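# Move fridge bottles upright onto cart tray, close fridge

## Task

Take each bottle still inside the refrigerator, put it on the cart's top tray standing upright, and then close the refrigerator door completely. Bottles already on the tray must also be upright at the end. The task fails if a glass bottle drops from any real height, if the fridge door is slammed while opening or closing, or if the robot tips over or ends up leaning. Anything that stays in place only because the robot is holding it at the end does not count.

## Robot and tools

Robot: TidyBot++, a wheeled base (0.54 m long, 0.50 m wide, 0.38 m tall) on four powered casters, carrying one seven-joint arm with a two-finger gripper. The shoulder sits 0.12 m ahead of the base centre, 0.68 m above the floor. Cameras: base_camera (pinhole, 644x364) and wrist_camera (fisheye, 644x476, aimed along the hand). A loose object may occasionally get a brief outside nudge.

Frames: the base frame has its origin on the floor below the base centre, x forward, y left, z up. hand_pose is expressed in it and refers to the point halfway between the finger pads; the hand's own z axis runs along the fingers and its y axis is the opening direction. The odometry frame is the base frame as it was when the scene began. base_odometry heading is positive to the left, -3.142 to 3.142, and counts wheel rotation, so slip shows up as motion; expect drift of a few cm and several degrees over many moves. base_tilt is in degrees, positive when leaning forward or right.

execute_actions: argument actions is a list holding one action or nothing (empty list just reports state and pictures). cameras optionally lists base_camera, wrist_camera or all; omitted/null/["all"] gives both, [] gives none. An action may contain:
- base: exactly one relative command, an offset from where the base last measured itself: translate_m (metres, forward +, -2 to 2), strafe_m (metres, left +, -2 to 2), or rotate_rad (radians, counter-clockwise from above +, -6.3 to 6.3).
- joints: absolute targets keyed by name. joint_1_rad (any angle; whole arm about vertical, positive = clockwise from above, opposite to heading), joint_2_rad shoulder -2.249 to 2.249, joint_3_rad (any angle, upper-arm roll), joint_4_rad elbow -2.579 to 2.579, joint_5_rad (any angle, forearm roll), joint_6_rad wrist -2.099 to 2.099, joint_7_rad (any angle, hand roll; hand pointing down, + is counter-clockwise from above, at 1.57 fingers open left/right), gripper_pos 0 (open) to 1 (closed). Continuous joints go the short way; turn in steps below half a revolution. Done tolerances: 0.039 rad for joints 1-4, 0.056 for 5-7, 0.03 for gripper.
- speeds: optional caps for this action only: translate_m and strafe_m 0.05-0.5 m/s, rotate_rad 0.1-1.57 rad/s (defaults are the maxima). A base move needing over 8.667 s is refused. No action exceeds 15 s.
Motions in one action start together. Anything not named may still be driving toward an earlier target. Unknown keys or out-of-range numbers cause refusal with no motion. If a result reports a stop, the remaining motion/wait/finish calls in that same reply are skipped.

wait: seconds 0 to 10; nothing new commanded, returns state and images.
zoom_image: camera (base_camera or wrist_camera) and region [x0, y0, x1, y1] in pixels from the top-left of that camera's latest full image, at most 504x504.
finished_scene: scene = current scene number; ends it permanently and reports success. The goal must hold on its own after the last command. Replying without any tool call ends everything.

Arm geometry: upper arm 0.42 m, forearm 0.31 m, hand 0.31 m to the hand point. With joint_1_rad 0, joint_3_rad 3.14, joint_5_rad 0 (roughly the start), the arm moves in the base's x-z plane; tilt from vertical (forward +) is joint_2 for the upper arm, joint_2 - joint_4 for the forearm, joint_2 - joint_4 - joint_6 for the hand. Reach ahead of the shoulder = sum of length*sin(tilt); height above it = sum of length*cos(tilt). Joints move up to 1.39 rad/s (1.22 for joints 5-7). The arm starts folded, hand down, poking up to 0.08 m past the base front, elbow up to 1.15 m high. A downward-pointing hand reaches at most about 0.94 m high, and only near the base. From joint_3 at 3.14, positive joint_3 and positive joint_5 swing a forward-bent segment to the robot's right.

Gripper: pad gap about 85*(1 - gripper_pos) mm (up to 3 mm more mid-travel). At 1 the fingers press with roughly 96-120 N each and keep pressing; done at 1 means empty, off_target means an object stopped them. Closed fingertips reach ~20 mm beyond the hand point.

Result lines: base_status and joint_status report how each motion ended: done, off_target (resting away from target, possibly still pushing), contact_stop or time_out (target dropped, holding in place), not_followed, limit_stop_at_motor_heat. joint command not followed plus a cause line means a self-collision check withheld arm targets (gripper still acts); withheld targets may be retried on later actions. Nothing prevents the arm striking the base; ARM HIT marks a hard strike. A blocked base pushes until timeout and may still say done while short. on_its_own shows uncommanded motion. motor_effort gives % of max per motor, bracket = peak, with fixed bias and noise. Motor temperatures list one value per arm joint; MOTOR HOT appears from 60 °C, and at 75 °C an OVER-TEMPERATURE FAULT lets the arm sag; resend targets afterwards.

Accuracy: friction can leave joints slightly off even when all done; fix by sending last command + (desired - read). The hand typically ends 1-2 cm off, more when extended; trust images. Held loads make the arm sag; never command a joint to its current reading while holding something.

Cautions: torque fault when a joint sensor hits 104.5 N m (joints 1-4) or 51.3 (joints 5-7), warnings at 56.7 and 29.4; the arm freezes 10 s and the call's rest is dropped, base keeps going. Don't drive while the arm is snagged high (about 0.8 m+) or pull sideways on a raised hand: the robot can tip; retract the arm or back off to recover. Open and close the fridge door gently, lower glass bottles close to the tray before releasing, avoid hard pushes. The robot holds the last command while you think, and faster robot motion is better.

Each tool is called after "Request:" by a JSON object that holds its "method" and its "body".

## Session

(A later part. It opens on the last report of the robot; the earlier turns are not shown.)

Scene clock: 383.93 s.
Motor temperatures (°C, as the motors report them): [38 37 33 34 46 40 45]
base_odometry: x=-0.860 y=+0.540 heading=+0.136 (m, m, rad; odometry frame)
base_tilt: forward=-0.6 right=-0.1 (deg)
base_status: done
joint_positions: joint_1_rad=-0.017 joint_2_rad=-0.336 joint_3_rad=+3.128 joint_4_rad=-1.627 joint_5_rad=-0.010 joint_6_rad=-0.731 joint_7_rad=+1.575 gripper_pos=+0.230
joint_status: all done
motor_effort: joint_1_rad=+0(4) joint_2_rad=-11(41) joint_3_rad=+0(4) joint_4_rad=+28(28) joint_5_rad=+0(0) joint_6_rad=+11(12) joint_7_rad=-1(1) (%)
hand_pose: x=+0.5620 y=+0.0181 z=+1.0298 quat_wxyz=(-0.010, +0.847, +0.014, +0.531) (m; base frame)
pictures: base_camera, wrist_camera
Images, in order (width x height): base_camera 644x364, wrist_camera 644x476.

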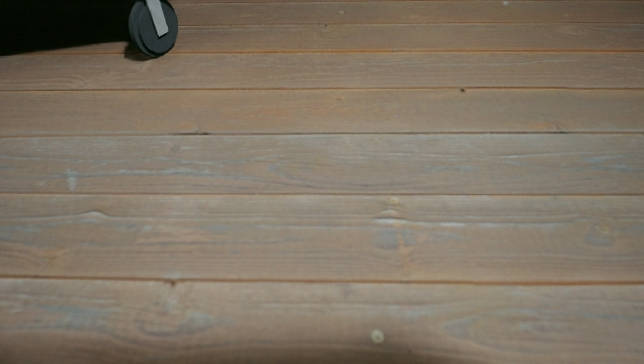

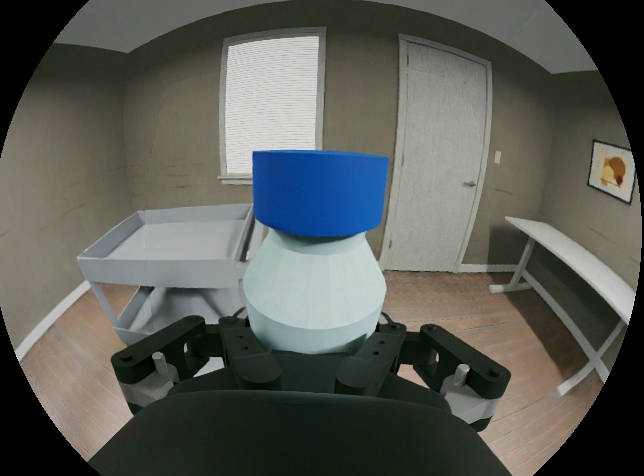

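Request:
{"method": "execute_actions", "body": {"actions": [{"base": {"rotate_rad": 0.18}, "joints": {"joint_1_rad": -0.005, "joint_2_rad": 0.075, "joint_3_rad": 3.14, "joint_4_rad": -1.47, "joint_6_rad": -0.375}, "speeds": {"rotate_rad": 0.6}}], "cameras": []}}

Request:
{"method": "execute_actions", "body": {"actions": [{"base": {"strafe_m": 0.5}, "speeds": {"strafe_m": 0.35}}]}}

Scene clock: 417.40 s.
Motor temperatures (°C, as the motors report them): [38 37 33 34 46 40 45]
base_odometry: x=-0.860 y=+0.540 heading=+0.316 (m, m, rad; odometry frame)
base_tilt: forward=-0.5 right=-0.1 (deg)
base_status: done
joint_positions: joint_1_rad=-0.013 joint_2_rad=+0.102 joint_3_rad=+3.127 joint_4_rad=-1.505 joint_5_rad=-0.008 joint_6_rad=-0.428 joint_7_rad=+1.575 gripper_pos=+0.230
joint_status: all done
motor_effort: joint_1_rad=+0(2) joint_2_rad=-29(30) joint_3_rad=-1(3) joint_4_rad=+29(30) joint_5_rad=+0(2) joint_6_rad=+11(12) joint_7_rad=-1(1) (%)
hand_pose: x=+0.7539 y=+0.0189 z=+0.9500 quat_wxyz=(-0.010, +0.851, +0.010, +0.526) (m; base frame)
pictures: none
No camera images: the call's "cameras" was empty. Leave "cameras" out to get every camera's image.

Scene clock: 419.90 s.
Motor temperatures (°C, as the motors report them): [38 37 33 34 46 40 45]
base_odometry: x=-1.016 y=+1.015 heading=+0.317 (m, m, rad; odometry frame)
base_tilt: forward=-0.4 right=-0.1 (deg)
base_status: done
joint_positions: joint_1_rad=-0.008 joint_2_rad=+0.100 joint_3_rad=+3.130 joint_4_rad=-1.502 joint_5_rad=-0.007 joint_6_rad=-0.423 joint_7_rad=+1.575 gripper_pos=+0.230
joint_status: not commanded
motor_effort: joint_1_rad=+0(8) joint_2_rad=-28(38) joint_3_rad=+0(8) joint_4_rad=+29(33) joint_5_rad=-2(3) joint_6_rad=+10(13) joint_7_rad=-1(1) (%)
hand_pose: x=+0.7546 y=+0.0143 z=+0.9542 quat_wxyz=(-0.007, +0.848, +0.008, +0.530) (m; base frame)
pictures: base_camera, wrist_camera
Images, in order (width x height): base_camera 644x364, wrist_camera 644x476.

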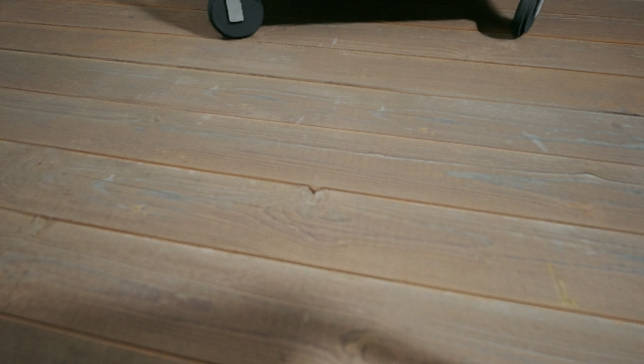

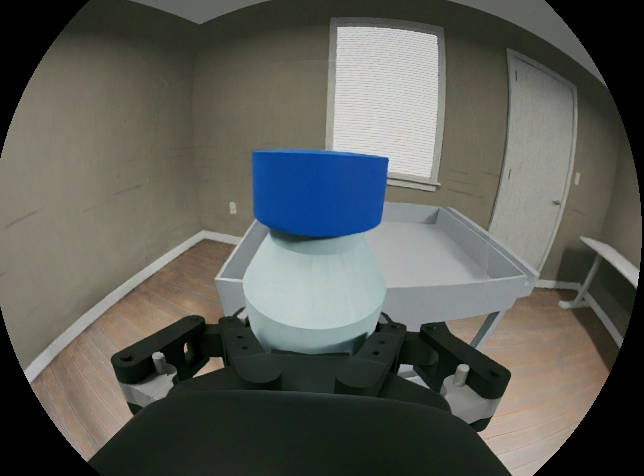

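Request:
{"method": "execute_actions", "body": {"actions": [{"joints": {"joint_2_rad": 0.05, "joint_4_rad": -1.45, "joint_6_rad": -0.36}}], "cameras": []}}

Request:
{"method": "execute_actions", "body": {"actions": [{"base": {"translate_m": 0.2}, "speeds": {"translate_m": 0.2}}]}}

Scene clock: 442.07 s.
Motor temperatures (°C, as the motors report them): [38 37 33 35 46 40 45]
base_odometry: x=-1.016 y=+1.015 heading=+0.317 (m, m, rad; odometry frame)
base_tilt: forward=-0.4 right=-0.2 (deg)
base_status: not commanded
joint_positions: joint_1_rad=-0.008 joint_2_rad=+0.079 joint_3_rad=+3.130 joint_4_rad=-1.482 joint_5_rad=-0.007 joint_6_rad=-0.412 joint_7_rad=+1.575 gripper_pos=+0.230
joint_status: all done
motor_effort: joint_1_rad=+0(0) joint_2_rad=-28(31) joint_3_rad=+0(0) joint_4_rad=+29(31) joint_5_rad=-1(1) joint_6_rad=+11(12) joint_7_rad=-1(1) (%)
hand_pose: x=+0.7528 y=+0.0143 z=+0.9824 quat_wxyz=(-0.007, +0.834, +0.008, +0.552) (m; base frame)
pictures: none
No camera images: the call's "cameras" was empty. Leave "cameras" out to get every camera's image.

Scene clock: 443.83 s.
Motor temperatures (°C, as the motors report them): [38 37 33 35 46 40 45]
base_odometry: x=-0.826 y=+1.078 heading=+0.317 (m, m, rad; odometry frame)
base_tilt: forward=-0.5 right=-0.2 (deg)
base_status: done
joint_positions: joint_1_rad=-0.008 joint_2_rad=+0.074 joint_3_rad=+3.130 joint_4_rad=-1.481 joint_5_rad=-0.007 joint_6_rad=-0.410 joint_7_rad=+1.575 gripper_pos=+0.230
joint_status: not commanded
motor_effort: joint_1_rad=+0(1) joint_2_rad=-28(30) joint_3_rad=+0(1) joint_4_rad=+29(30) joint_5_rad=+0(1) joint_6_rad=+11(11) joint_7_rad=-1(1) (%)
hand_pose: x=+0.7514 y=+0.0142 z=+0.9867 quat_wxyz=(-0.007, +0.832, +0.008, +0.555) (m; base frame)
pictures: base_camera, wrist_camera
Images, in order (width x height): base_camera 644x364, wrist_camera 644x476.

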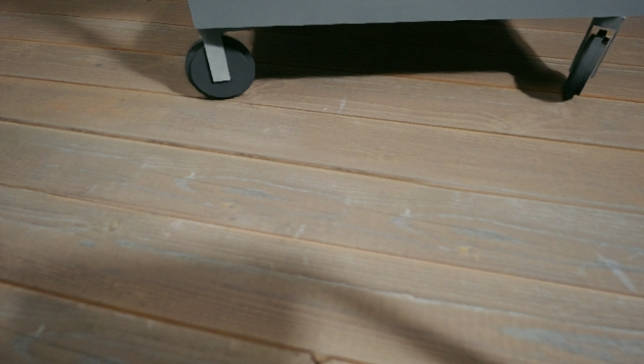

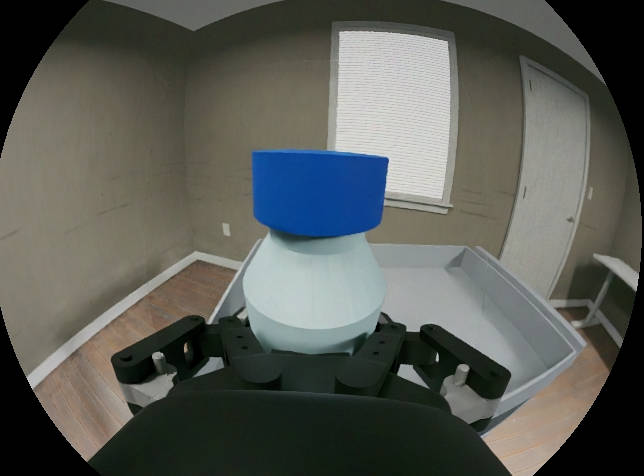

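Request:
{"method": "execute_actions", "body": {"actions": [{"base": {"translate_m": 0.17}, "speeds": {"translate_m": 0.2}}]}}

Scene clock: 450.60 s.
Motor temperatures (°C, as the motors report them): [38 37 33 35 46 40 45]
base_odometry: x=-0.664 y=+1.131 heading=+0.317 (m, m, rad; odometry frame)
base_tilt: forward=-0.4 right=-0.2 (deg)
base_status: done
joint_positions: joint_1_rad=-0.008 joint_2_rad=+0.073 joint_3_rad=+3.130 joint_4_rad=-1.481 joint_5_rad=-0.007 joint_6_rad=-0.409 joint_7_rad=+1.575 gripper_pos=+0.230
joint_status: not commanded
motor_effort: joint_1_rad=+0(1) joint_2_rad=-28(30) joint_3_rad=+0(1) joint_4_rad=+29(30) joint_5_rad=-2(1) joint_6_rad=+11(12) joint_7_rad=-1(1) (%)
hand_pose: x=+0.7514 y=+0.0142 z=+0.9875 quat_wxyz=(-0.007, +0.831, +0.008, +0.555) (m; base frame)
pictures: base_camera, wrist_camera
Images, in order (width x height): base_camera 644x364, wrist_camera 644x476.

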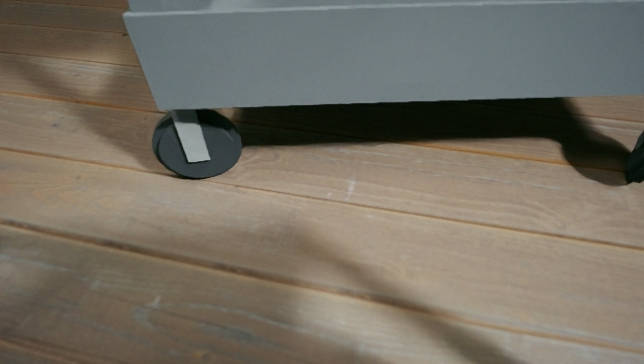

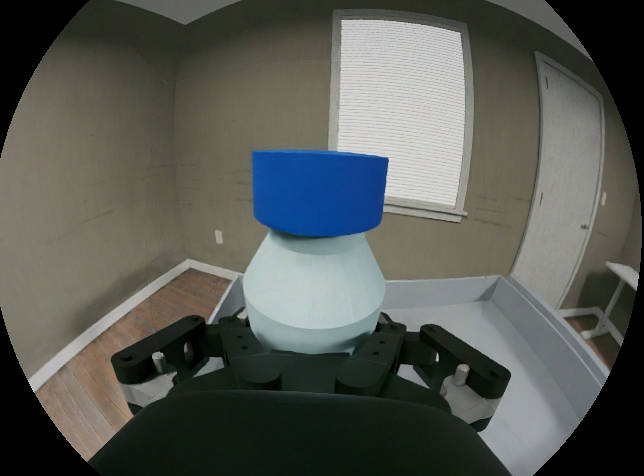

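Request:
{"method": "execute_actions", "body": {"actions": [{"joints": {"joint_2_rad": 0.08, "joint_4_rad": -1.69, "joint_6_rad": -0.13}}], "cameras": ["wrist_camera"]}}

Scene clock: 468.03 s.
Motor temperatures (°C, as the motors report them): [38 37 33 35 46 40 45]
base_odometry: x=-0.664 y=+1.131 heading=+0.317 (m, m, rad; odometry frame)
base_tilt: forward=-0.5 right=-0.1 (deg)
base_status: not commanded
joint_positions: joint_1_rad=-0.008 joint_2_rad=+0.097 joint_3_rad=+3.130 joint_4_rad=-1.707 joint_5_rad=-0.007 joint_6_rad=-0.184 joint_7_rad=+1.575 gripper_pos=+0.230
joint_status: all done
motor_effort: joint_1_rad=+0(0) joint_2_rad=-28(29) joint_3_rad=+0(0) joint_4_rad=+28(30) joint_5_rad=+0(1) joint_6_rad=+11(12) joint_7_rad=-1(1) (%)
hand_pose: x=+0.7497 y=+0.0138 z=+0.9018 quat_wxyz=(-0.007, +0.838, +0.007, +0.545) (m; base frame)
pictures: wrist_camera
Images, in order (width x height): wrist_camera 644x476.

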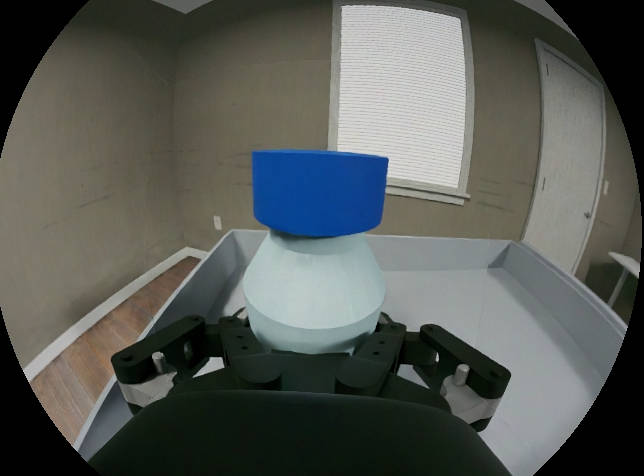

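Request:
{"method": "execute_actions", "body": {"actions": [{"joints": {"joint_2_rad": 0.097, "joint_4_rad": -1.76, "joint_6_rad": -0.043}}], "cameras": ["wrist_camera"]}}

Scene clock: 476.70 s.
Motor temperatures (°C, as the motors report them): [38 37 33 35 46 40 45]
base_odometry: x=-0.664 y=+1.131 heading=+0.317 (m, m, rad; odometry frame)
base_tilt: forward=-0.3 right=-0.2 (deg)
base_status: not commanded
joint_positions: joint_1_rad=-0.008 joint_2_rad=+0.108 joint_3_rad=+3.130 joint_4_rad=-1.773 joint_5_rad=-0.007 joint_6_rad=-0.097 joint_7_rad=+1.575 gripper_pos=+0.230
joint_status: all done
motor_effort: joint_1_rad=+0(0) joint_2_rad=-28(29) joint_3_rad=-1(0) joint_4_rad=+28(29) joint_5_rad=-1(1) joint_6_rad=+11(12) joint_7_rad=-1(1) (%)
hand_pose: x=+0.7494 y=+0.0136 z=+0.8810 quat_wxyz=(-0.007, +0.835, +0.007, +0.550) (m; base frame)
pictures: wrist_camera
Images, in order (width x height): wrist_camera 644x476.

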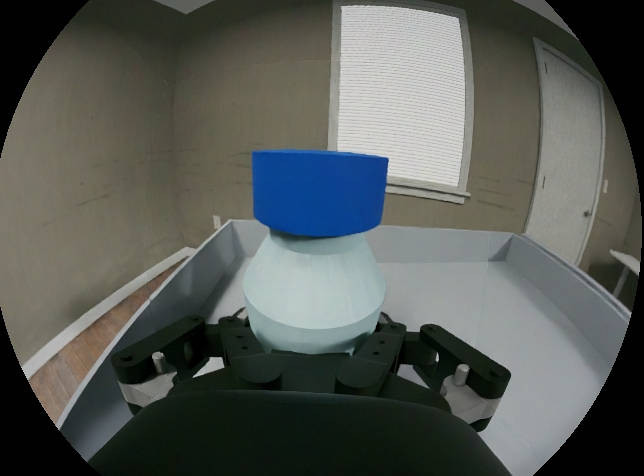

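Request:
{"method": "execute_actions", "body": {"actions": [{"joints": {"joint_2_rad": 0.11, "joint_4_rad": -1.80, "joint_6_rad": -0.005}}], "cameras": ["wrist_camera"]}}

Scene clock: 483.10 s.
Motor temperatures (°C, as the motors report them): [38 37 33 35 46 40 45]
base_odometry: x=-0.664 y=+1.131 heading=+0.317 (m, m, rad; odometry frame)
base_tilt: forward=-0.3 right=-0.2 (deg)
base_status: not commanded
joint_positions: joint_1_rad=-0.008 joint_2_rad=+0.120 joint_3_rad=+3.130 joint_4_rad=-1.811 joint_5_rad=-0.007 joint_6_rad=-0.058 joint_7_rad=+1.575 gripper_pos=+0.230
joint_status: all done
motor_effort: joint_1_rad=+0(0) joint_2_rad=-29(30) joint_3_rad=+0(0) joint_4_rad=+28(29) joint_5_rad=-1(0) joint_6_rad=+11(11) joint_7_rad=-1(1) (%)
hand_pose: x=+0.7477 y=+0.0135 z=+0.8624 quat_wxyz=(-0.007, +0.838, +0.007, +0.545) (m; base frame)
pictures: wrist_camera
Images, in order (width x height): wrist_camera 644x476.

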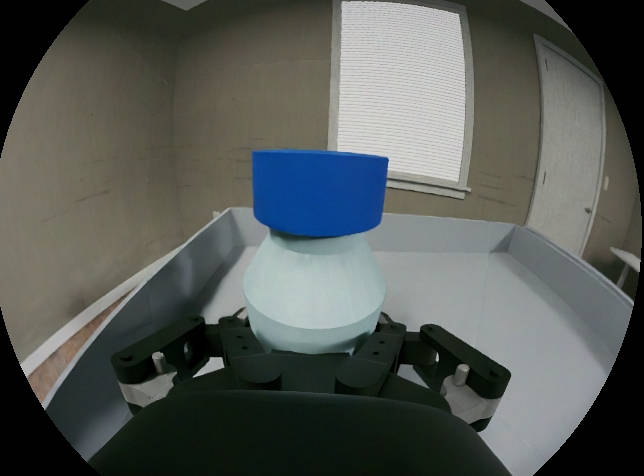

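Request:
{"method": "execute_actions", "body": {"actions": [{"joints": {"joint_2_rad": 0.118, "joint_4_rad": -1.83, "joint_6_rad": 0.033}}], "cameras": ["wrist_camera"]}}

Scene clock: 488.60 s.
Motor temperatures (°C, as the motors report them): [38 37 33 35 46 40 45]
base_odometry: x=-0.664 y=+1.131 heading=+0.317 (m, m, rad; odometry frame)
base_tilt: forward=-0.4 right=-0.2 (deg)
base_status: not commanded
joint_positions: joint_1_rad=-0.008 joint_2_rad=+0.126 joint_3_rad=+3.130 joint_4_rad=-1.840 joint_5_rad=-0.007 joint_6_rad=-0.019 joint_7_rad=+1.575 gripper_pos=+0.230
joint_status: all done
motor_effort: joint_1_rad=+0(0) joint_2_rad=-29(29) joint_3_rad=+0(0) joint_4_rad=+27(28) joint_5_rad=-1(2) joint_6_rad=+10(11) joint_7_rad=-1(1) (%)
hand_pose: x=+0.7466 y=+0.0134 z=+0.8528 quat_wxyz=(-0.007, +0.837, +0.007, +0.546) (m; base frame)
pictures: wrist_camera
Images, in order (width x height): wrist_camera 644x476.

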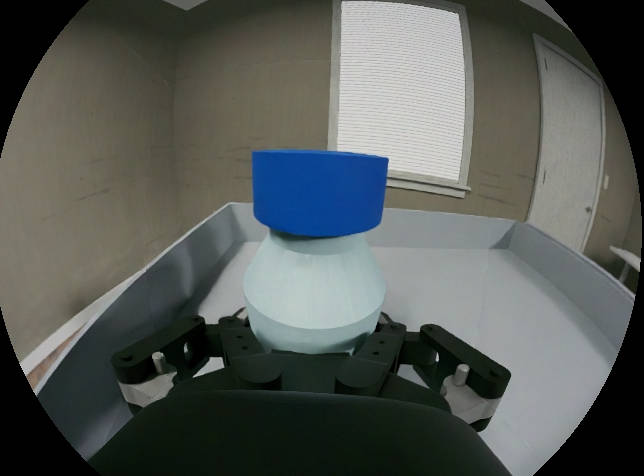

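Request:
{"method": "execute_actions", "body": {"actions": [{"joints": {"joint_2_rad": 0.126, "joint_4_rad": -1.858, "joint_6_rad": 0.066}}], "cameras": ["wrist_camera"]}}

Scene clock: 496.83 s.
Motor temperatures (°C, as the motors report them): [38 37 33 35 46 40 45]
base_odometry: x=-0.664 y=+1.131 heading=+0.317 (m, m, rad; odometry frame)
base_tilt: forward=-0.5 right=-0.2 (deg)
base_status: not commanded
joint_positions: joint_1_rad=-0.008 joint_2_rad=+0.134 joint_3_rad=+3.130 joint_4_rad=-1.868 joint_5_rad=-0.007 joint_6_rad=+0.014 joint_7_rad=+1.575 gripper_pos=+0.230
joint_status: all done
motor_effort: joint_1_rad=+0(0) joint_2_rad=-29(30) joint_3_rad=+0(0) joint_4_rad=+27(28) joint_5_rad=-1(1) joint_6_rad=+11(11) joint_7_rad=-1(1) (%)
hand_pose: x=+0.7452 y=+0.0133 z=+0.8414 quat_wxyz=(-0.007, +0.838, +0.007, +0.545) (m; base frame)
pictures: wrist_camera
Images, in order (width x height): wrist_camera 644x476.

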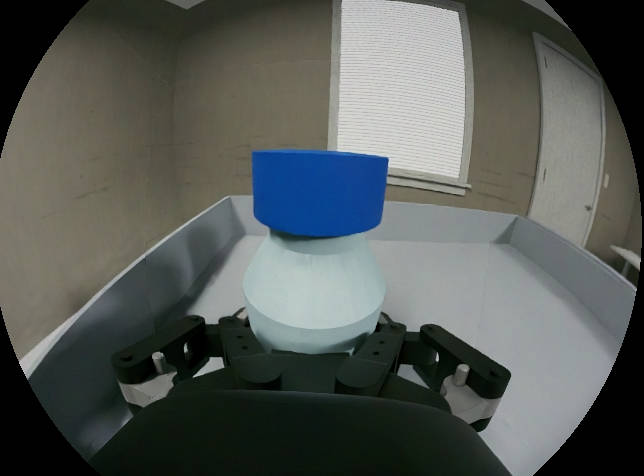

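Request:
{"method": "execute_actions", "body": {"actions": [{"joints": {"joint_2_rad": 0.133, "joint_4_rad": -1.882, "joint_6_rad": 0.097}}], "cameras": ["wrist_camera"]}}

Scene clock: 512.37 s.
Motor temperatures (°C, as the motors report them): [38 37 33 35 46 40 45]
base_odometry: x=-0.664 y=+1.131 heading=+0.317 (m, m, rad; odometry frame)
base_tilt: forward=-0.4 right=-0.2 (deg)
base_status: not commanded
joint_positions: joint_1_rad=-0.008 joint_2_rad=+0.138 joint_3_rad=+3.130 joint_4_rad=-1.891 joint_5_rad=-0.007 joint_6_rad=+0.046 joint_7_rad=+1.575 gripper_pos=+0.230
joint_status: all done
motor_effort: joint_1_rad=+0(0) joint_2_rad=-27(29) joint_3_rad=+0(1) joint_4_rad=+26(28) joint_5_rad=-1(2) joint_6_rad=+10(11) joint_7_rad=-1(1) (%)
hand_pose: x=+0.7438 y=+0.0132 z=+0.8349 quat_wxyz=(-0.007, +0.837, +0.006, +0.547) (m; base frame)
pictures: wrist_camera
Images, in order (width x height): wrist_camera 644x476.

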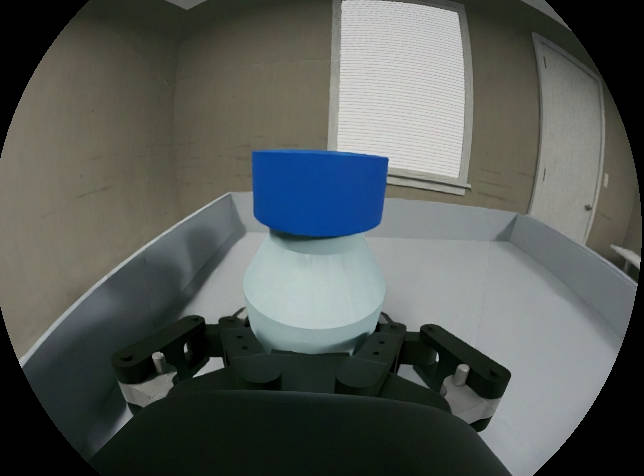

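Request:
{"method": "execute_actions", "body": {"actions": [{"joints": {"joint_2_rad": 0.142, "joint_4_rad": -1.895, "joint_6_rad": 0.11}}], "cameras": ["wrist_camera"]}}

Scene clock: 526.53 s.
Motor temperatures (°C, as the motors report them): [38 37 33 35 46 40 45]
base_odometry: x=-0.664 y=+1.131 heading=+0.317 (m, m, rad; odometry frame)
base_tilt: forward=-0.4 right=-0.1 (deg)
base_status: not commanded
joint_positions: joint_1_rad=-0.008 joint_2_rad=+0.139 joint_3_rad=+3.130 joint_4_rad=-1.897 joint_5_rad=-0.007 joint_6_rad=+0.063 joint_7_rad=+1.575 gripper_pos=+0.230
joint_status: all done
motor_effort: joint_1_rad=+0(0) joint_2_rad=-26(28) joint_3_rad=+0(0) joint_4_rad=+25(27) joint_5_rad=-1(0) joint_6_rad=+10(10) joint_7_rad=-1(1) (%)
hand_pose: x=+0.7443 y=+0.0131 z=+0.8350 quat_wxyz=(-0.007, +0.834, +0.006, +0.551) (m; base frame)
pictures: wrist_camera
Images, in order (width x height): wrist_camera 644x476.

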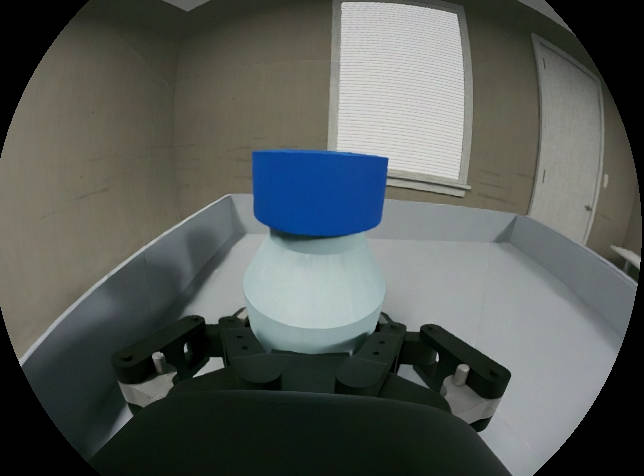

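Request:
{"method": "execute_actions", "body": {"actions": [{"joints": {"gripper_pos": 0.0}}], "cameras": ["wrist_camera"]}}

Scene clock: 531.20 s.
Motor temperatures (°C, as the motors report them): [38 37 33 35 46 40 45]
base_odometry: x=-0.664 y=+1.131 heading=+0.317 (m, m, rad; odometry frame)
base_tilt: forward=-0.4 right=-0.2 (deg)
base_status: not commanded
joint_positions: joint_1_rad=-0.008 joint_2_rad=+0.140 joint_3_rad=+3.130 joint_4_rad=-1.897 joint_5_rad=-0.007 joint_6_rad=+0.075 joint_7_rad=+1.575 gripper_pos=+0.000
joint_status: all done
motor_effort: joint_1_rad=+0(0) joint_2_rad=-25(27) joint_3_rad=+0(0) joint_4_rad=+23(25) joint_5_rad=-1(1) joint_6_rad=+8(11) joint_7_rad=-1(1) (%)
hand_pose: x=+0.7459 y=+0.0131 z=+0.8386 quat_wxyz=(-0.007, +0.831, +0.006, +0.556) (m; base frame)
pictures: wrist_camera
Images, in order (width x height): wrist_camera 644x476.

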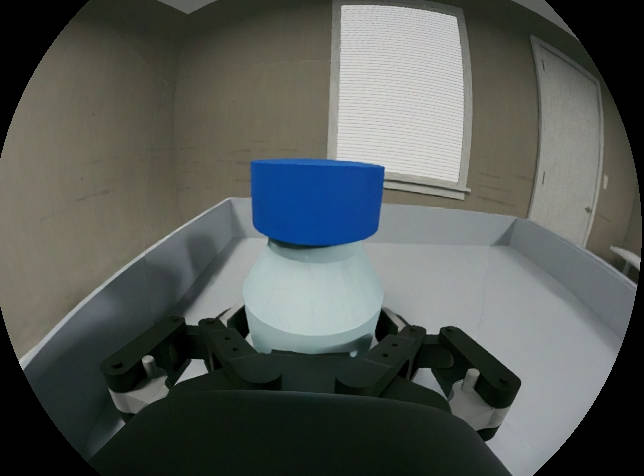

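Request:
{"method": "execute_actions", "body": {"actions": [{"base": {"translate_m": -0.25}, "joints": {"joint_2_rad": 0.07, "joint_4_rad": -1.62, "joint_6_rad": -0.27}, "speeds": {"translate_m": 0.2}}]}}

Scene clock: 568.50 s.
Motor temperatures (°C, as the motors report them): [38 37 33 35 46 40 45]
base_odometry: x=-0.902 y=+1.053 heading=+0.318 (m, m, rad; odometry frame)
base_tilt: forward=-0.5 right=-0.2 (deg)
base_status: done
joint_positions: joint_1_rad=-0.008 joint_2_rad=+0.070 joint_3_rad=+3.130 joint_4_rad=-1.626 joint_5_rad=-0.007 joint_6_rad=-0.237 joint_7_rad=+1.575 gripper_pos=+0.000
joint_status: all done
motor_effort: joint_1_rad=+0(3) joint_2_rad=-23(28) joint_3_rad=+0(3) joint_4_rad=+25(26) joint_5_rad=-1(1) joint_6_rad=+8(8) joint_7_rad=-1(1) (%)
hand_pose: x=+0.7513 y=+0.0138 z=+0.9521 quat_wxyz=(-0.007, +0.823, +0.007, +0.568) (m; base frame)
pictures: base_camera, wrist_camera
Images, in order (width x height): base_camera 644x364, wrist_camera 644x476.

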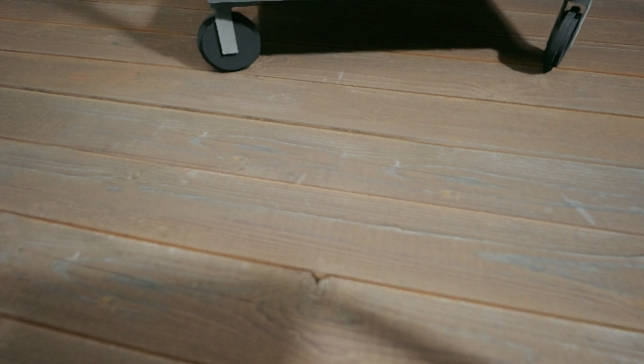

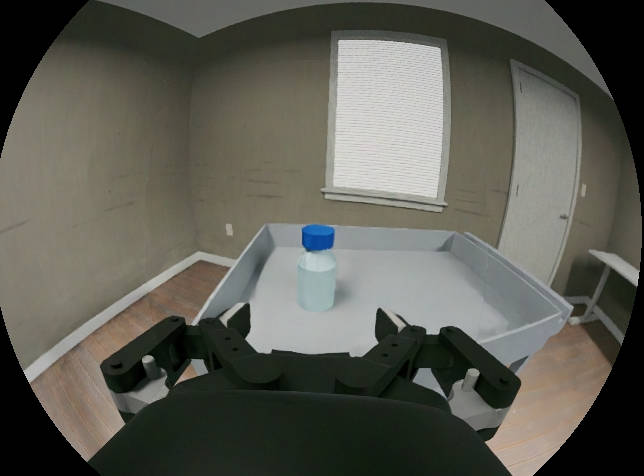

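Request:
{"method": "execute_actions", "body": {"actions": [{"base": {"strafe_m": -0.66}}], "cameras": []}}

Request:
{"method": "execute_actions", "body": {"actions": [{"base": {"rotate_rad": -3.573}, "joints": {"joint_1_rad": -0.005, "joint_2_rad": 0.413, "joint_3_rad": 3.15, "joint_4_rad": -1.015, "joint_6_rad": -0.575}}]}}

Scene clock: 577.30 s.
Motor temperatures (°C, as the motors report them): [38 37 33 35 46 40 45]
base_odometry: x=-0.696 y=+0.426 heading=+0.318 (m, m, rad; odometry frame)
base_tilt: forward=-0.4 right=-0.2 (deg)
base_status: done
joint_positions: joint_1_rad=-0.005 joint_2_rad=+0.070 joint_3_rad=+3.130 joint_4_rad=-1.626 joint_5_rad=-0.007 joint_6_rad=-0.237 joint_7_rad=+1.575 gripper_pos=+0.000
joint_status: not commanded
motor_effort: joint_1_rad=+0(3) joint_2_rad=-24(24) joint_3_rad=+0(3) joint_4_rad=+25(25) joint_5_rad=-1(1) joint_6_rad=+9(8) joint_7_rad=-1(1) (%)
hand_pose: x=+0.7512 y=+0.0118 z=+0.9519 quat_wxyz=(-0.006, +0.823, +0.006, +0.568) (m; base frame)
pictures: none
No camera images: the call's "cameras" was empty. Leave "cameras" out to get every camera's image.

Scene clock: 581.17 s.
Motor temperatures (°C, as the motors report them): [38 37 33 35 46 40 45]
base_odometry: x=-0.696 y=+0.425 heading=+3.028 (m, m, rad; odometry frame)
base_tilt: forward=-0.5 right=-0.2 (deg)
base_status: done
joint_positions: joint_1_rad=-0.003 joint_2_rad=+0.427 joint_3_rad=+3.145 joint_4_rad=-1.029 joint_5_rad=-0.007 joint_6_rad=-0.539 joint_7_rad=+1.575 gripper_pos=+0.000
joint_status: all done
motor_effort: joint_1_rad=+0(5) joint_2_rad=-36(43) joint_3_rad=+0(3) joint_4_rad=+25(25) joint_5_rad=-2(2) joint_6_rad=+9(9) joint_7_rad=-1(1) (%)
hand_pose: x=+0.8894 y=+0.0024 z=+0.9726 quat_wxyz=(-0.001, +0.840, +0.000, +0.542) (m; base frame)
pictures: base_camera, wrist_camera
Images, in order (width x height): base_camera 644x364, wrist_camera 644x476.

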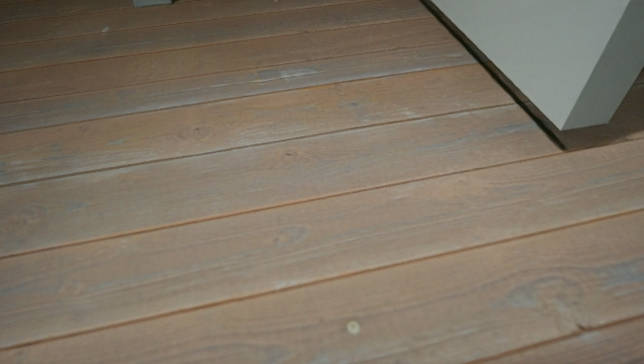

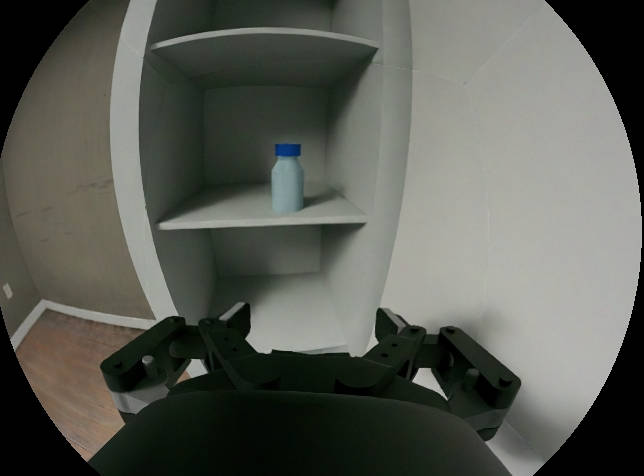

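Request:
{"method": "execute_actions", "body": {"actions": [{"base": {"strafe_m": 0.07}, "joints": {"joint_2_rad": 0.385, "joint_6_rad": -0.59}}], "cameras": []}}

Request:
{"method": "execute_actions", "body": {"actions": [{"base": {"translate_m": 0.23}, "speeds": {"translate_m": 0.25}}]}}

Scene clock: 591.20 s.
Motor temperatures (°C, as the motors report them): [38 37 33 35 46 40 45]
base_odometry: x=-0.704 y=+0.356 heading=+3.027 (m, m, rad; odometry frame)
base_tilt: forward=-0.5 right=-0.1 (deg)
base_status: done
joint_positions: joint_1_rad=-0.007 joint_2_rad=+0.393 joint_3_rad=+3.145 joint_4_rad=-1.025 joint_5_rad=-0.007 joint_6_rad=-0.556 joint_7_rad=+1.575 gripper_pos=+0.000
joint_status: all done
motor_effort: joint_1_rad=-1(3) joint_2_rad=-35(39) joint_3_rad=+0(2) joint_4_rad=+25(26) joint_5_rad=-1(2) joint_6_rad=+9(9) joint_7_rad=-1(1) (%)
hand_pose: x=+0.8772 y=+0.0060 z=+0.9963 quat_wxyz=(-0.003, +0.834, +0.002, +0.551) (m; base frame)
pictures: none
No camera images: the call's "cameras" was empty. Leave "cameras" out to get every camera's image.

Scene clock: 592.97 s.
Motor temperatures (°C, as the motors report them): [38 38 33 35 46 40 45]
base_odometry: x=-0.932 y=+0.382 heading=+3.027 (m, m, rad; odometry frame)
base_tilt: forward=-0.4 right=-0.2 (deg)
base_status: done
joint_positions: joint_1_rad=-0.007 joint_2_rad=+0.388 joint_3_rad=+3.145 joint_4_rad=-1.024 joint_5_rad=-0.007 joint_6_rad=-0.558 joint_7_rad=+1.575 gripper_pos=+0.000
joint_status: not commanded
motor_effort: joint_1_rad=+0(2) joint_2_rad=-35(37) joint_3_rad=+0(1) joint_4_rad=+25(26) joint_5_rad=-2(1) joint_6_rad=+8(8) joint_7_rad=-1(1) (%)
hand_pose: x=+0.8756 y=+0.0058 z=+0.9995 quat_wxyz=(-0.002, +0.833, +0.002, +0.553) (m; base frame)
pictures: base_camera, wrist_camera
Images, in order (width x height): base_camera 644x364, wrist_camera 644x476.

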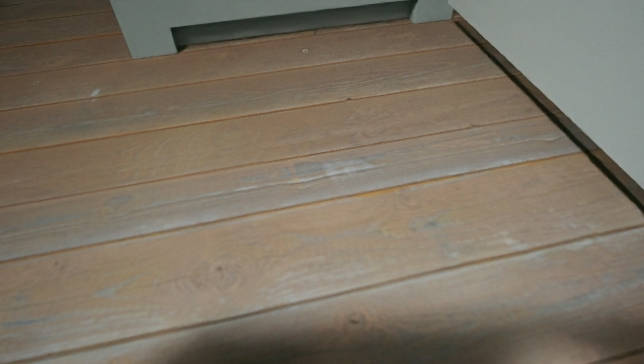

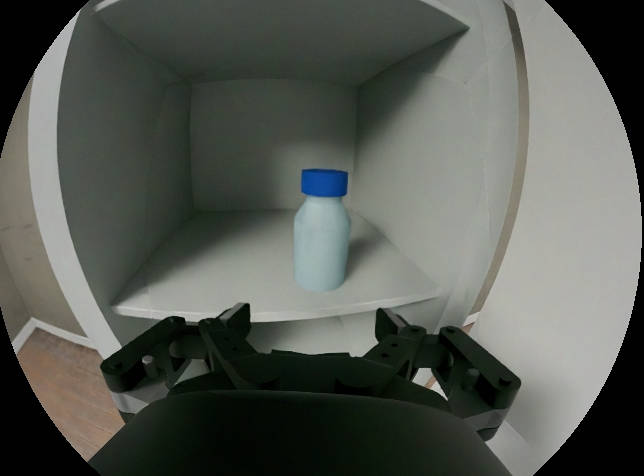

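Request:
{"method": "execute_actions", "body": {"actions": [{"base": {"strafe_m": -0.009}, "joints": {"joint_2_rad": 0.402}}], "cameras": []}}

Request:
{"method": "execute_actions", "body": {"actions": [{"base": {"translate_m": 0.1}, "speeds": {"translate_m": 0.15}}]}}

Scene clock: 606.40 s.
Motor temperatures (°C, as the motors report them): [38 38 33 35 46 40 45]
base_odometry: x=-0.931 y=+0.391 heading=+3.028 (m, m, rad; odometry frame)
base_tilt: forward=-0.4 right=-0.1 (deg)
base_status: done
joint_positions: joint_1_rad=-0.004 joint_2_rad=+0.394 joint_3_rad=+3.145 joint_4_rad=-1.024 joint_5_rad=-0.007 joint_6_rad=-0.558 joint_7_rad=+1.575 gripper_pos=+0.000
joint_status: all done
motor_effort: joint_1_rad=-1(3) joint_2_rad=-35(37) joint_3_rad=-1(2) joint_4_rad=+25(25) joint_5_rad=+0(1) joint_6_rad=+8(8) joint_7_rad=-1(1) (%)
hand_pose: x=+0.8774 y=+0.0036 z=+0.9953 quat_wxyz=(-0.002, +0.835, +0.001, +0.550) (m; base frame)
pictures: none
No camera images: the call's "cameras" was empty. Leave "cameras" out to get every camera's image.

Scene clock: 607.73 s.
Motor temperatures (°C, as the motors report them): [38 38 33 35 46 40 45]
base_odometry: x=-1.031 y=+0.402 heading=+3.027 (m, m, rad; odometry frame)
base_tilt: forward=-0.4 right=-0.1 (deg)
base_status: done
joint_positions: joint_1_rad=-0.004 joint_2_rad=+0.401 joint_3_rad=+3.145 joint_4_rad=-1.024 joint_5_rad=-0.007 joint_6_rad=-0.558 joint_7_rad=+1.575 gripper_pos=+0.000
joint_status: not commanded
motor_effort: joint_1_rad=+0(2) joint_2_rad=-36(38) joint_3_rad=+0(1) joint_4_rad=+25(26) joint_5_rad=-1(1) joint_6_rad=+8(9) joint_7_rad=-1(1) (%)
hand_pose: x=+0.8795 y=+0.0036 z=+0.9898 quat_wxyz=(-0.002, +0.837, +0.001, +0.547) (m; base frame)
pictures: base_camera, wrist_camera
Images, in order (width x height): base_camera 644x364, wrist_camera 644x476.

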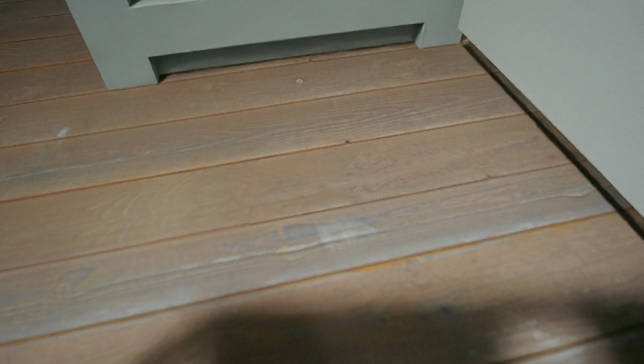

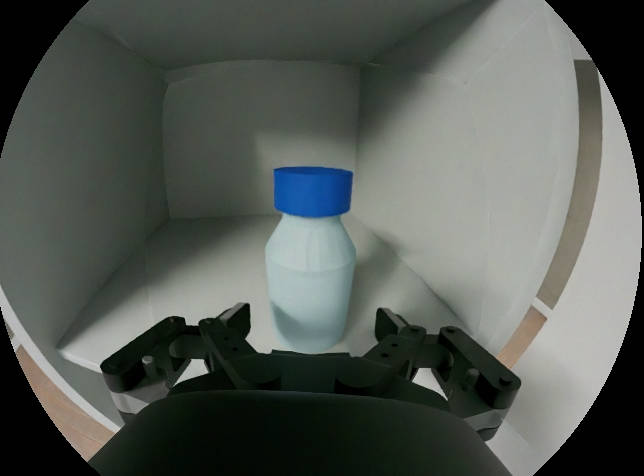

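Request:
{"method": "execute_actions", "body": {"actions": [{"base": {"strafe_m": 0.004}, "speeds": {"strafe_m": 0.05}}], "cameras": ["wrist_camera"]}}

Scene clock: 614.93 s.
Motor temperatures (°C, as the motors report them): [38 38 33 35 46 40 45]
base_odometry: x=-1.031 y=+0.398 heading=+3.027 (m, m, rad; odometry frame)
base_tilt: forward=-0.4 right=-0.2 (deg)
base_status: done
joint_positions: joint_1_rad=-0.005 joint_2_rad=+0.401 joint_3_rad=+3.145 joint_4_rad=-1.024 joint_5_rad=-0.007 joint_6_rad=-0.558 joint_7_rad=+1.575 gripper_pos=+0.000
joint_status: not commanded
motor_effort: joint_1_rad=-1(4) joint_2_rad=-36(38) joint_3_rad=-1(2) joint_4_rad=+25(26) joint_5_rad=-1(1) joint_6_rad=+9(8) joint_7_rad=-1(1) (%)
hand_pose: x=+0.8795 y=+0.0040 z=+0.9898 quat_wxyz=(-0.002, +0.837, +0.001, +0.547) (m; base frame)
pictures: wrist_camera
Images, in order (width x height): wrist_camera 644x476.

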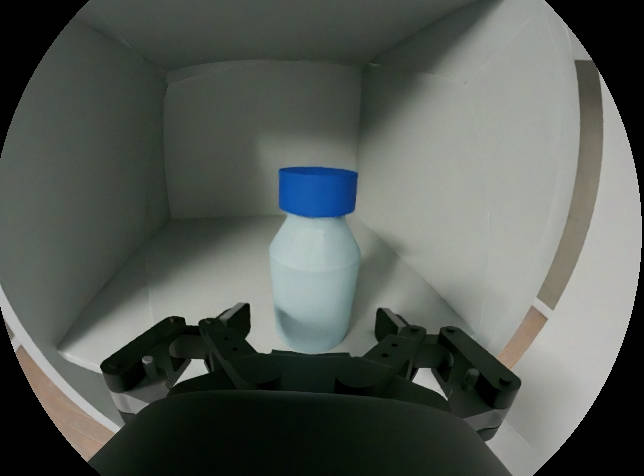

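Request:
{"method": "execute_actions", "body": {"actions": [{"base": {"translate_m": 0.068}, "speeds": {"translate_m": 0.07}}], "cameras": ["wrist_camera"]}}

Scene clock: 620.83 s.
Motor temperatures (°C, as the motors report them): [38 38 33 35 46 40 45]
base_odometry: x=-1.099 y=+0.406 heading=+3.028 (m, m, rad; odometry frame)
base_tilt: forward=-0.4 right=-0.1 (deg)
base_status: done
joint_positions: joint_1_rad=-0.005 joint_2_rad=+0.399 joint_3_rad=+3.145 joint_4_rad=-1.022 joint_5_rad=-0.007 joint_6_rad=-0.559 joint_7_rad=+1.575 gripper_pos=+0.000
joint_status: not commanded
motor_effort: joint_1_rad=+0(2) joint_2_rad=-36(37) joint_3_rad=-1(1) joint_4_rad=+25(25) joint_5_rad=+0(1) joint_6_rad=+8(8) joint_7_rad=-1(1) (%)
hand_pose: x=+0.8791 y=+0.0040 z=+0.9922 quat_wxyz=(-0.002, +0.836, +0.001, +0.549) (m; base frame)
pictures: wrist_camera
Images, in order (width x height): wrist_camera 644x476.

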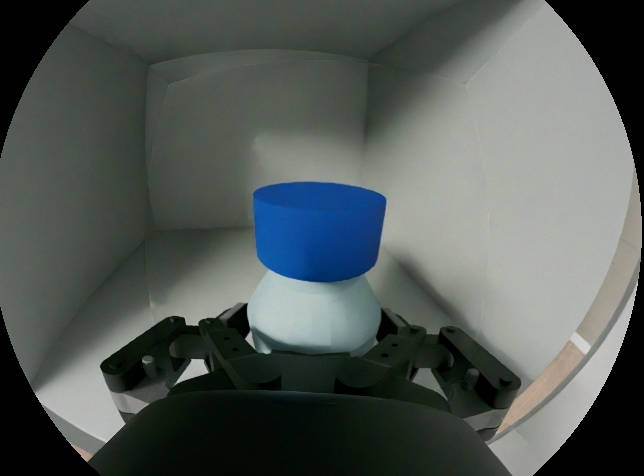

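Request:
{"method": "execute_actions", "body": {"actions": [{"joints": {"joint_2_rad": 0.422}}], "cameras": ["wrist_camera"]}}

Scene clock: 627.67 s.
Motor temperatures (°C, as the motors report them): [38 38 33 35 46 40 45]
base_odometry: x=-1.099 y=+0.406 heading=+3.028 (m, m, rad; odometry frame)
base_tilt: forward=-0.5 right=-0.2 (deg)
base_status: not commanded
joint_positions: joint_1_rad=-0.005 joint_2_rad=+0.401 joint_3_rad=+3.145 joint_4_rad=-1.021 joint_5_rad=-0.007 joint_6_rad=-0.559 joint_7_rad=+1.575 gripper_pos=+0.000
joint_status: all done
motor_effort: joint_1_rad=-1(1) joint_2_rad=-33(35) joint_3_rad=-1(1) joint_4_rad=+24(24) joint_5_rad=-1(1) joint_6_rad=+8(8) joint_7_rad=-1(1) (%)
hand_pose: x=+0.8797 y=+0.0040 z=+0.9917 quat_wxyz=(-0.002, +0.836, +0.001, +0.548) (m; base frame)
pictures: wrist_camera
Images, in order (width x height): wrist_camera 644x476.

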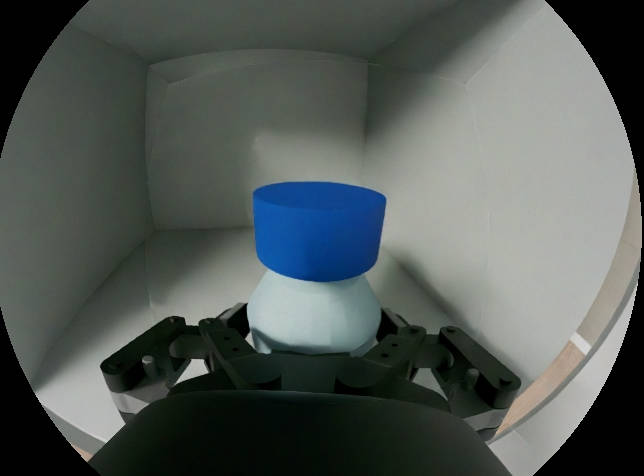

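Request:
{"method": "execute_actions", "body": {"actions": [{"base": {"translate_m": -0.012}, "speeds": {"translate_m": 0.05}, "joints": {"joint_2_rad": 0.422}}], "cameras": ["wrist_camera"]}}

Scene clock: 634.17 s.
Motor temperatures (°C, as the motors report them): [38 38 33 35 46 40 45]
base_odometry: x=-1.087 y=+0.404 heading=+3.028 (m, m, rad; odometry frame)
base_tilt: forward=-0.6 right=-0.1 (deg)
base_status: done
joint_positions: joint_1_rad=-0.005 joint_2_rad=+0.412 joint_3_rad=+3.145 joint_4_rad=-1.021 joint_5_rad=-0.007 joint_6_rad=-0.559 joint_7_rad=+1.575 gripper_pos=+0.000
joint_status: all done
motor_effort: joint_1_rad=+0(2) joint_2_rad=-35(39) joint_3_rad=-1(1) joint_4_rad=+25(26) joint_5_rad=+0(1) joint_6_rad=+8(9) joint_7_rad=-1(1) (%)
hand_pose: x=+0.8829 y=+0.0040 z=+0.9834 quat_wxyz=(-0.002, +0.839, +0.001, +0.544) (m; base frame)
pictures: wrist_camera
Images, in order (width x height): wrist_camera 644x476.

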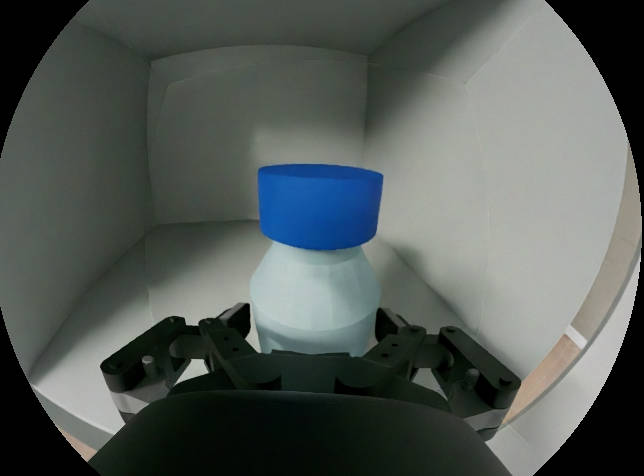

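Request:
{"method": "execute_actions", "body": {"actions": [{"base": {"translate_m": 0.008}, "speeds": {"translate_m": 0.05}}], "cameras": ["wrist_camera"]}}

Request:
{"method": "execute_actions", "body": {"actions": [{"joints": {"gripper_pos": 1.0}}], "cameras": ["wrist_camera"]}}

Scene clock: 641.63 s.
Motor temperatures (°C, as the motors report them): [38 38 33 35 46 40 45]
base_odometry: x=-1.095 y=+0.405 heading=+3.028 (m, m, rad; odometry frame)
base_tilt: forward=-0.4 right=-0.1 (deg)
base_status: done
joint_positions: joint_1_rad=-0.005 joint_2_rad=+0.414 joint_3_rad=+3.145 joint_4_rad=-1.021 joint_5_rad=-0.007 joint_6_rad=-0.559 joint_7_rad=+1.575 gripper_pos=+0.000
joint_status: not commanded
motor_effort: joint_1_rad=-1(1) joint_2_rad=-35(37) joint_3_rad=-1(1) joint_4_rad=+25(25) joint_5_rad=-1(1) joint_6_rad=+9(9) joint_7_rad=-1(1) (%)
hand_pose: x=+0.8835 y=+0.0040 z=+0.9818 quat_wxyz=(-0.002, +0.840, +0.001, +0.543) (m; base frame)
pictures: wrist_camera
Images, in order (width x height): wrist_camera 644x476.

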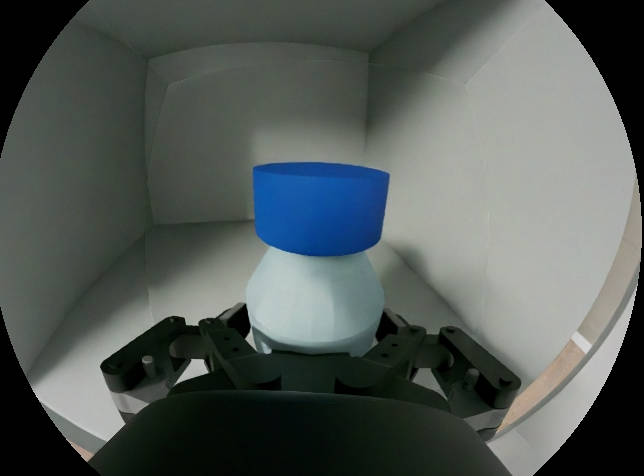

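Scene clock: 642.73 s.
Motor temperatures (°C, as the motors report them): [38 38 33 35 46 40 45]
base_odometry: x=-1.095 y=+0.405 heading=+3.028 (m, m, rad; odometry frame)
base_tilt: forward=-0.4 right=-0.2 (deg)
base_status: not commanded
joint_positions: joint_1_rad=-0.005 joint_2_rad=+0.414 joint_3_rad=+3.145 joint_4_rad=-1.020 joint_5_rad=-0.006 joint_6_rad=-0.559 joint_7_rad=+1.575 gripper_pos=+0.230
joint_status: gripper_pos off_target (ended at +0.230, target +1.000)
motor_effort: joint_1_rad=-1(1) joint_2_rad=-34(35) joint_3_rad=-1(1) joint_4_rad=+25(25) joint_5_rad=-1(2) joint_6_rad=+9(9) joint_7_rad=-1(1) (%)
hand_pose: x=+0.8835 y=+0.0039 z=+0.9823 quat_wxyz=(-0.002, +0.840, +0.001, +0.543) (m; base frame)
pictures: wrist_camera
Images, in order (width x height): wrist_camera 644x476.

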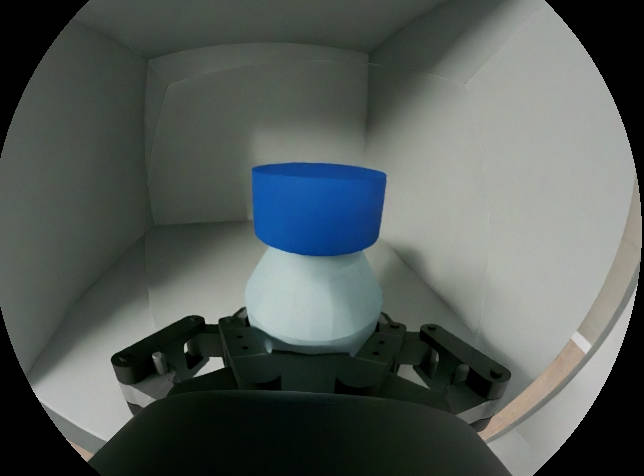

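Request:
{"method": "execute_actions", "body": {"actions": [{"joints": {"joint_2_rad": 0.34, "joint_4_rad": -1.0}}], "cameras": ["wrist_camera"]}}

Scene clock: 647.90 s.
Motor temperatures (°C, as the motors report them): [38 38 33 35 46 40 45]
base_odometry: x=-1.095 y=+0.405 heading=+3.028 (m, m, rad; odometry frame)
base_tilt: forward=-0.4 right=-0.1 (deg)
base_status: not commanded
joint_positions: joint_1_rad=-0.005 joint_2_rad=+0.390 joint_3_rad=+3.145 joint_4_rad=-1.024 joint_5_rad=-0.006 joint_6_rad=-0.583 joint_7_rad=+1.575 gripper_pos=+0.230
joint_status: joint_2_rad off_target (ended at +0.390, target +0.340); the others done
motor_effort: joint_1_rad=+0(1) joint_2_rad=-42(43) joint_3_rad=+0(1) joint_4_rad=+30(31) joint_5_rad=-1(1) joint_6_rad=+11(12) joint_7_rad=-1(1) (%)
hand_pose: x=+0.8729 y=+0.0039 z=+0.9913 quat_wxyz=(-0.002, +0.841, +0.001, +0.542) (m; base frame)
pictures: wrist_camera
Images, in order (width x height): wrist_camera 644x476.

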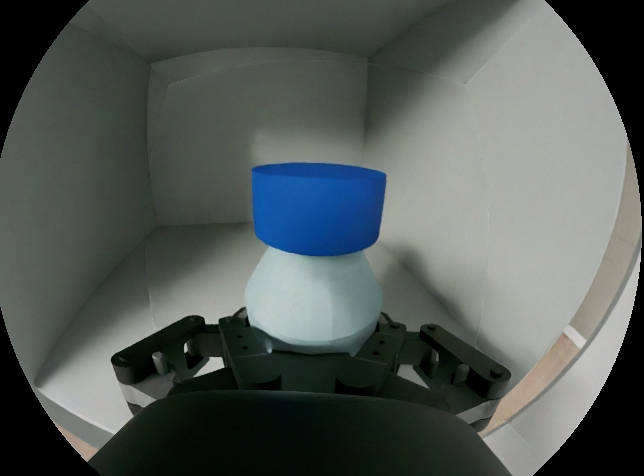

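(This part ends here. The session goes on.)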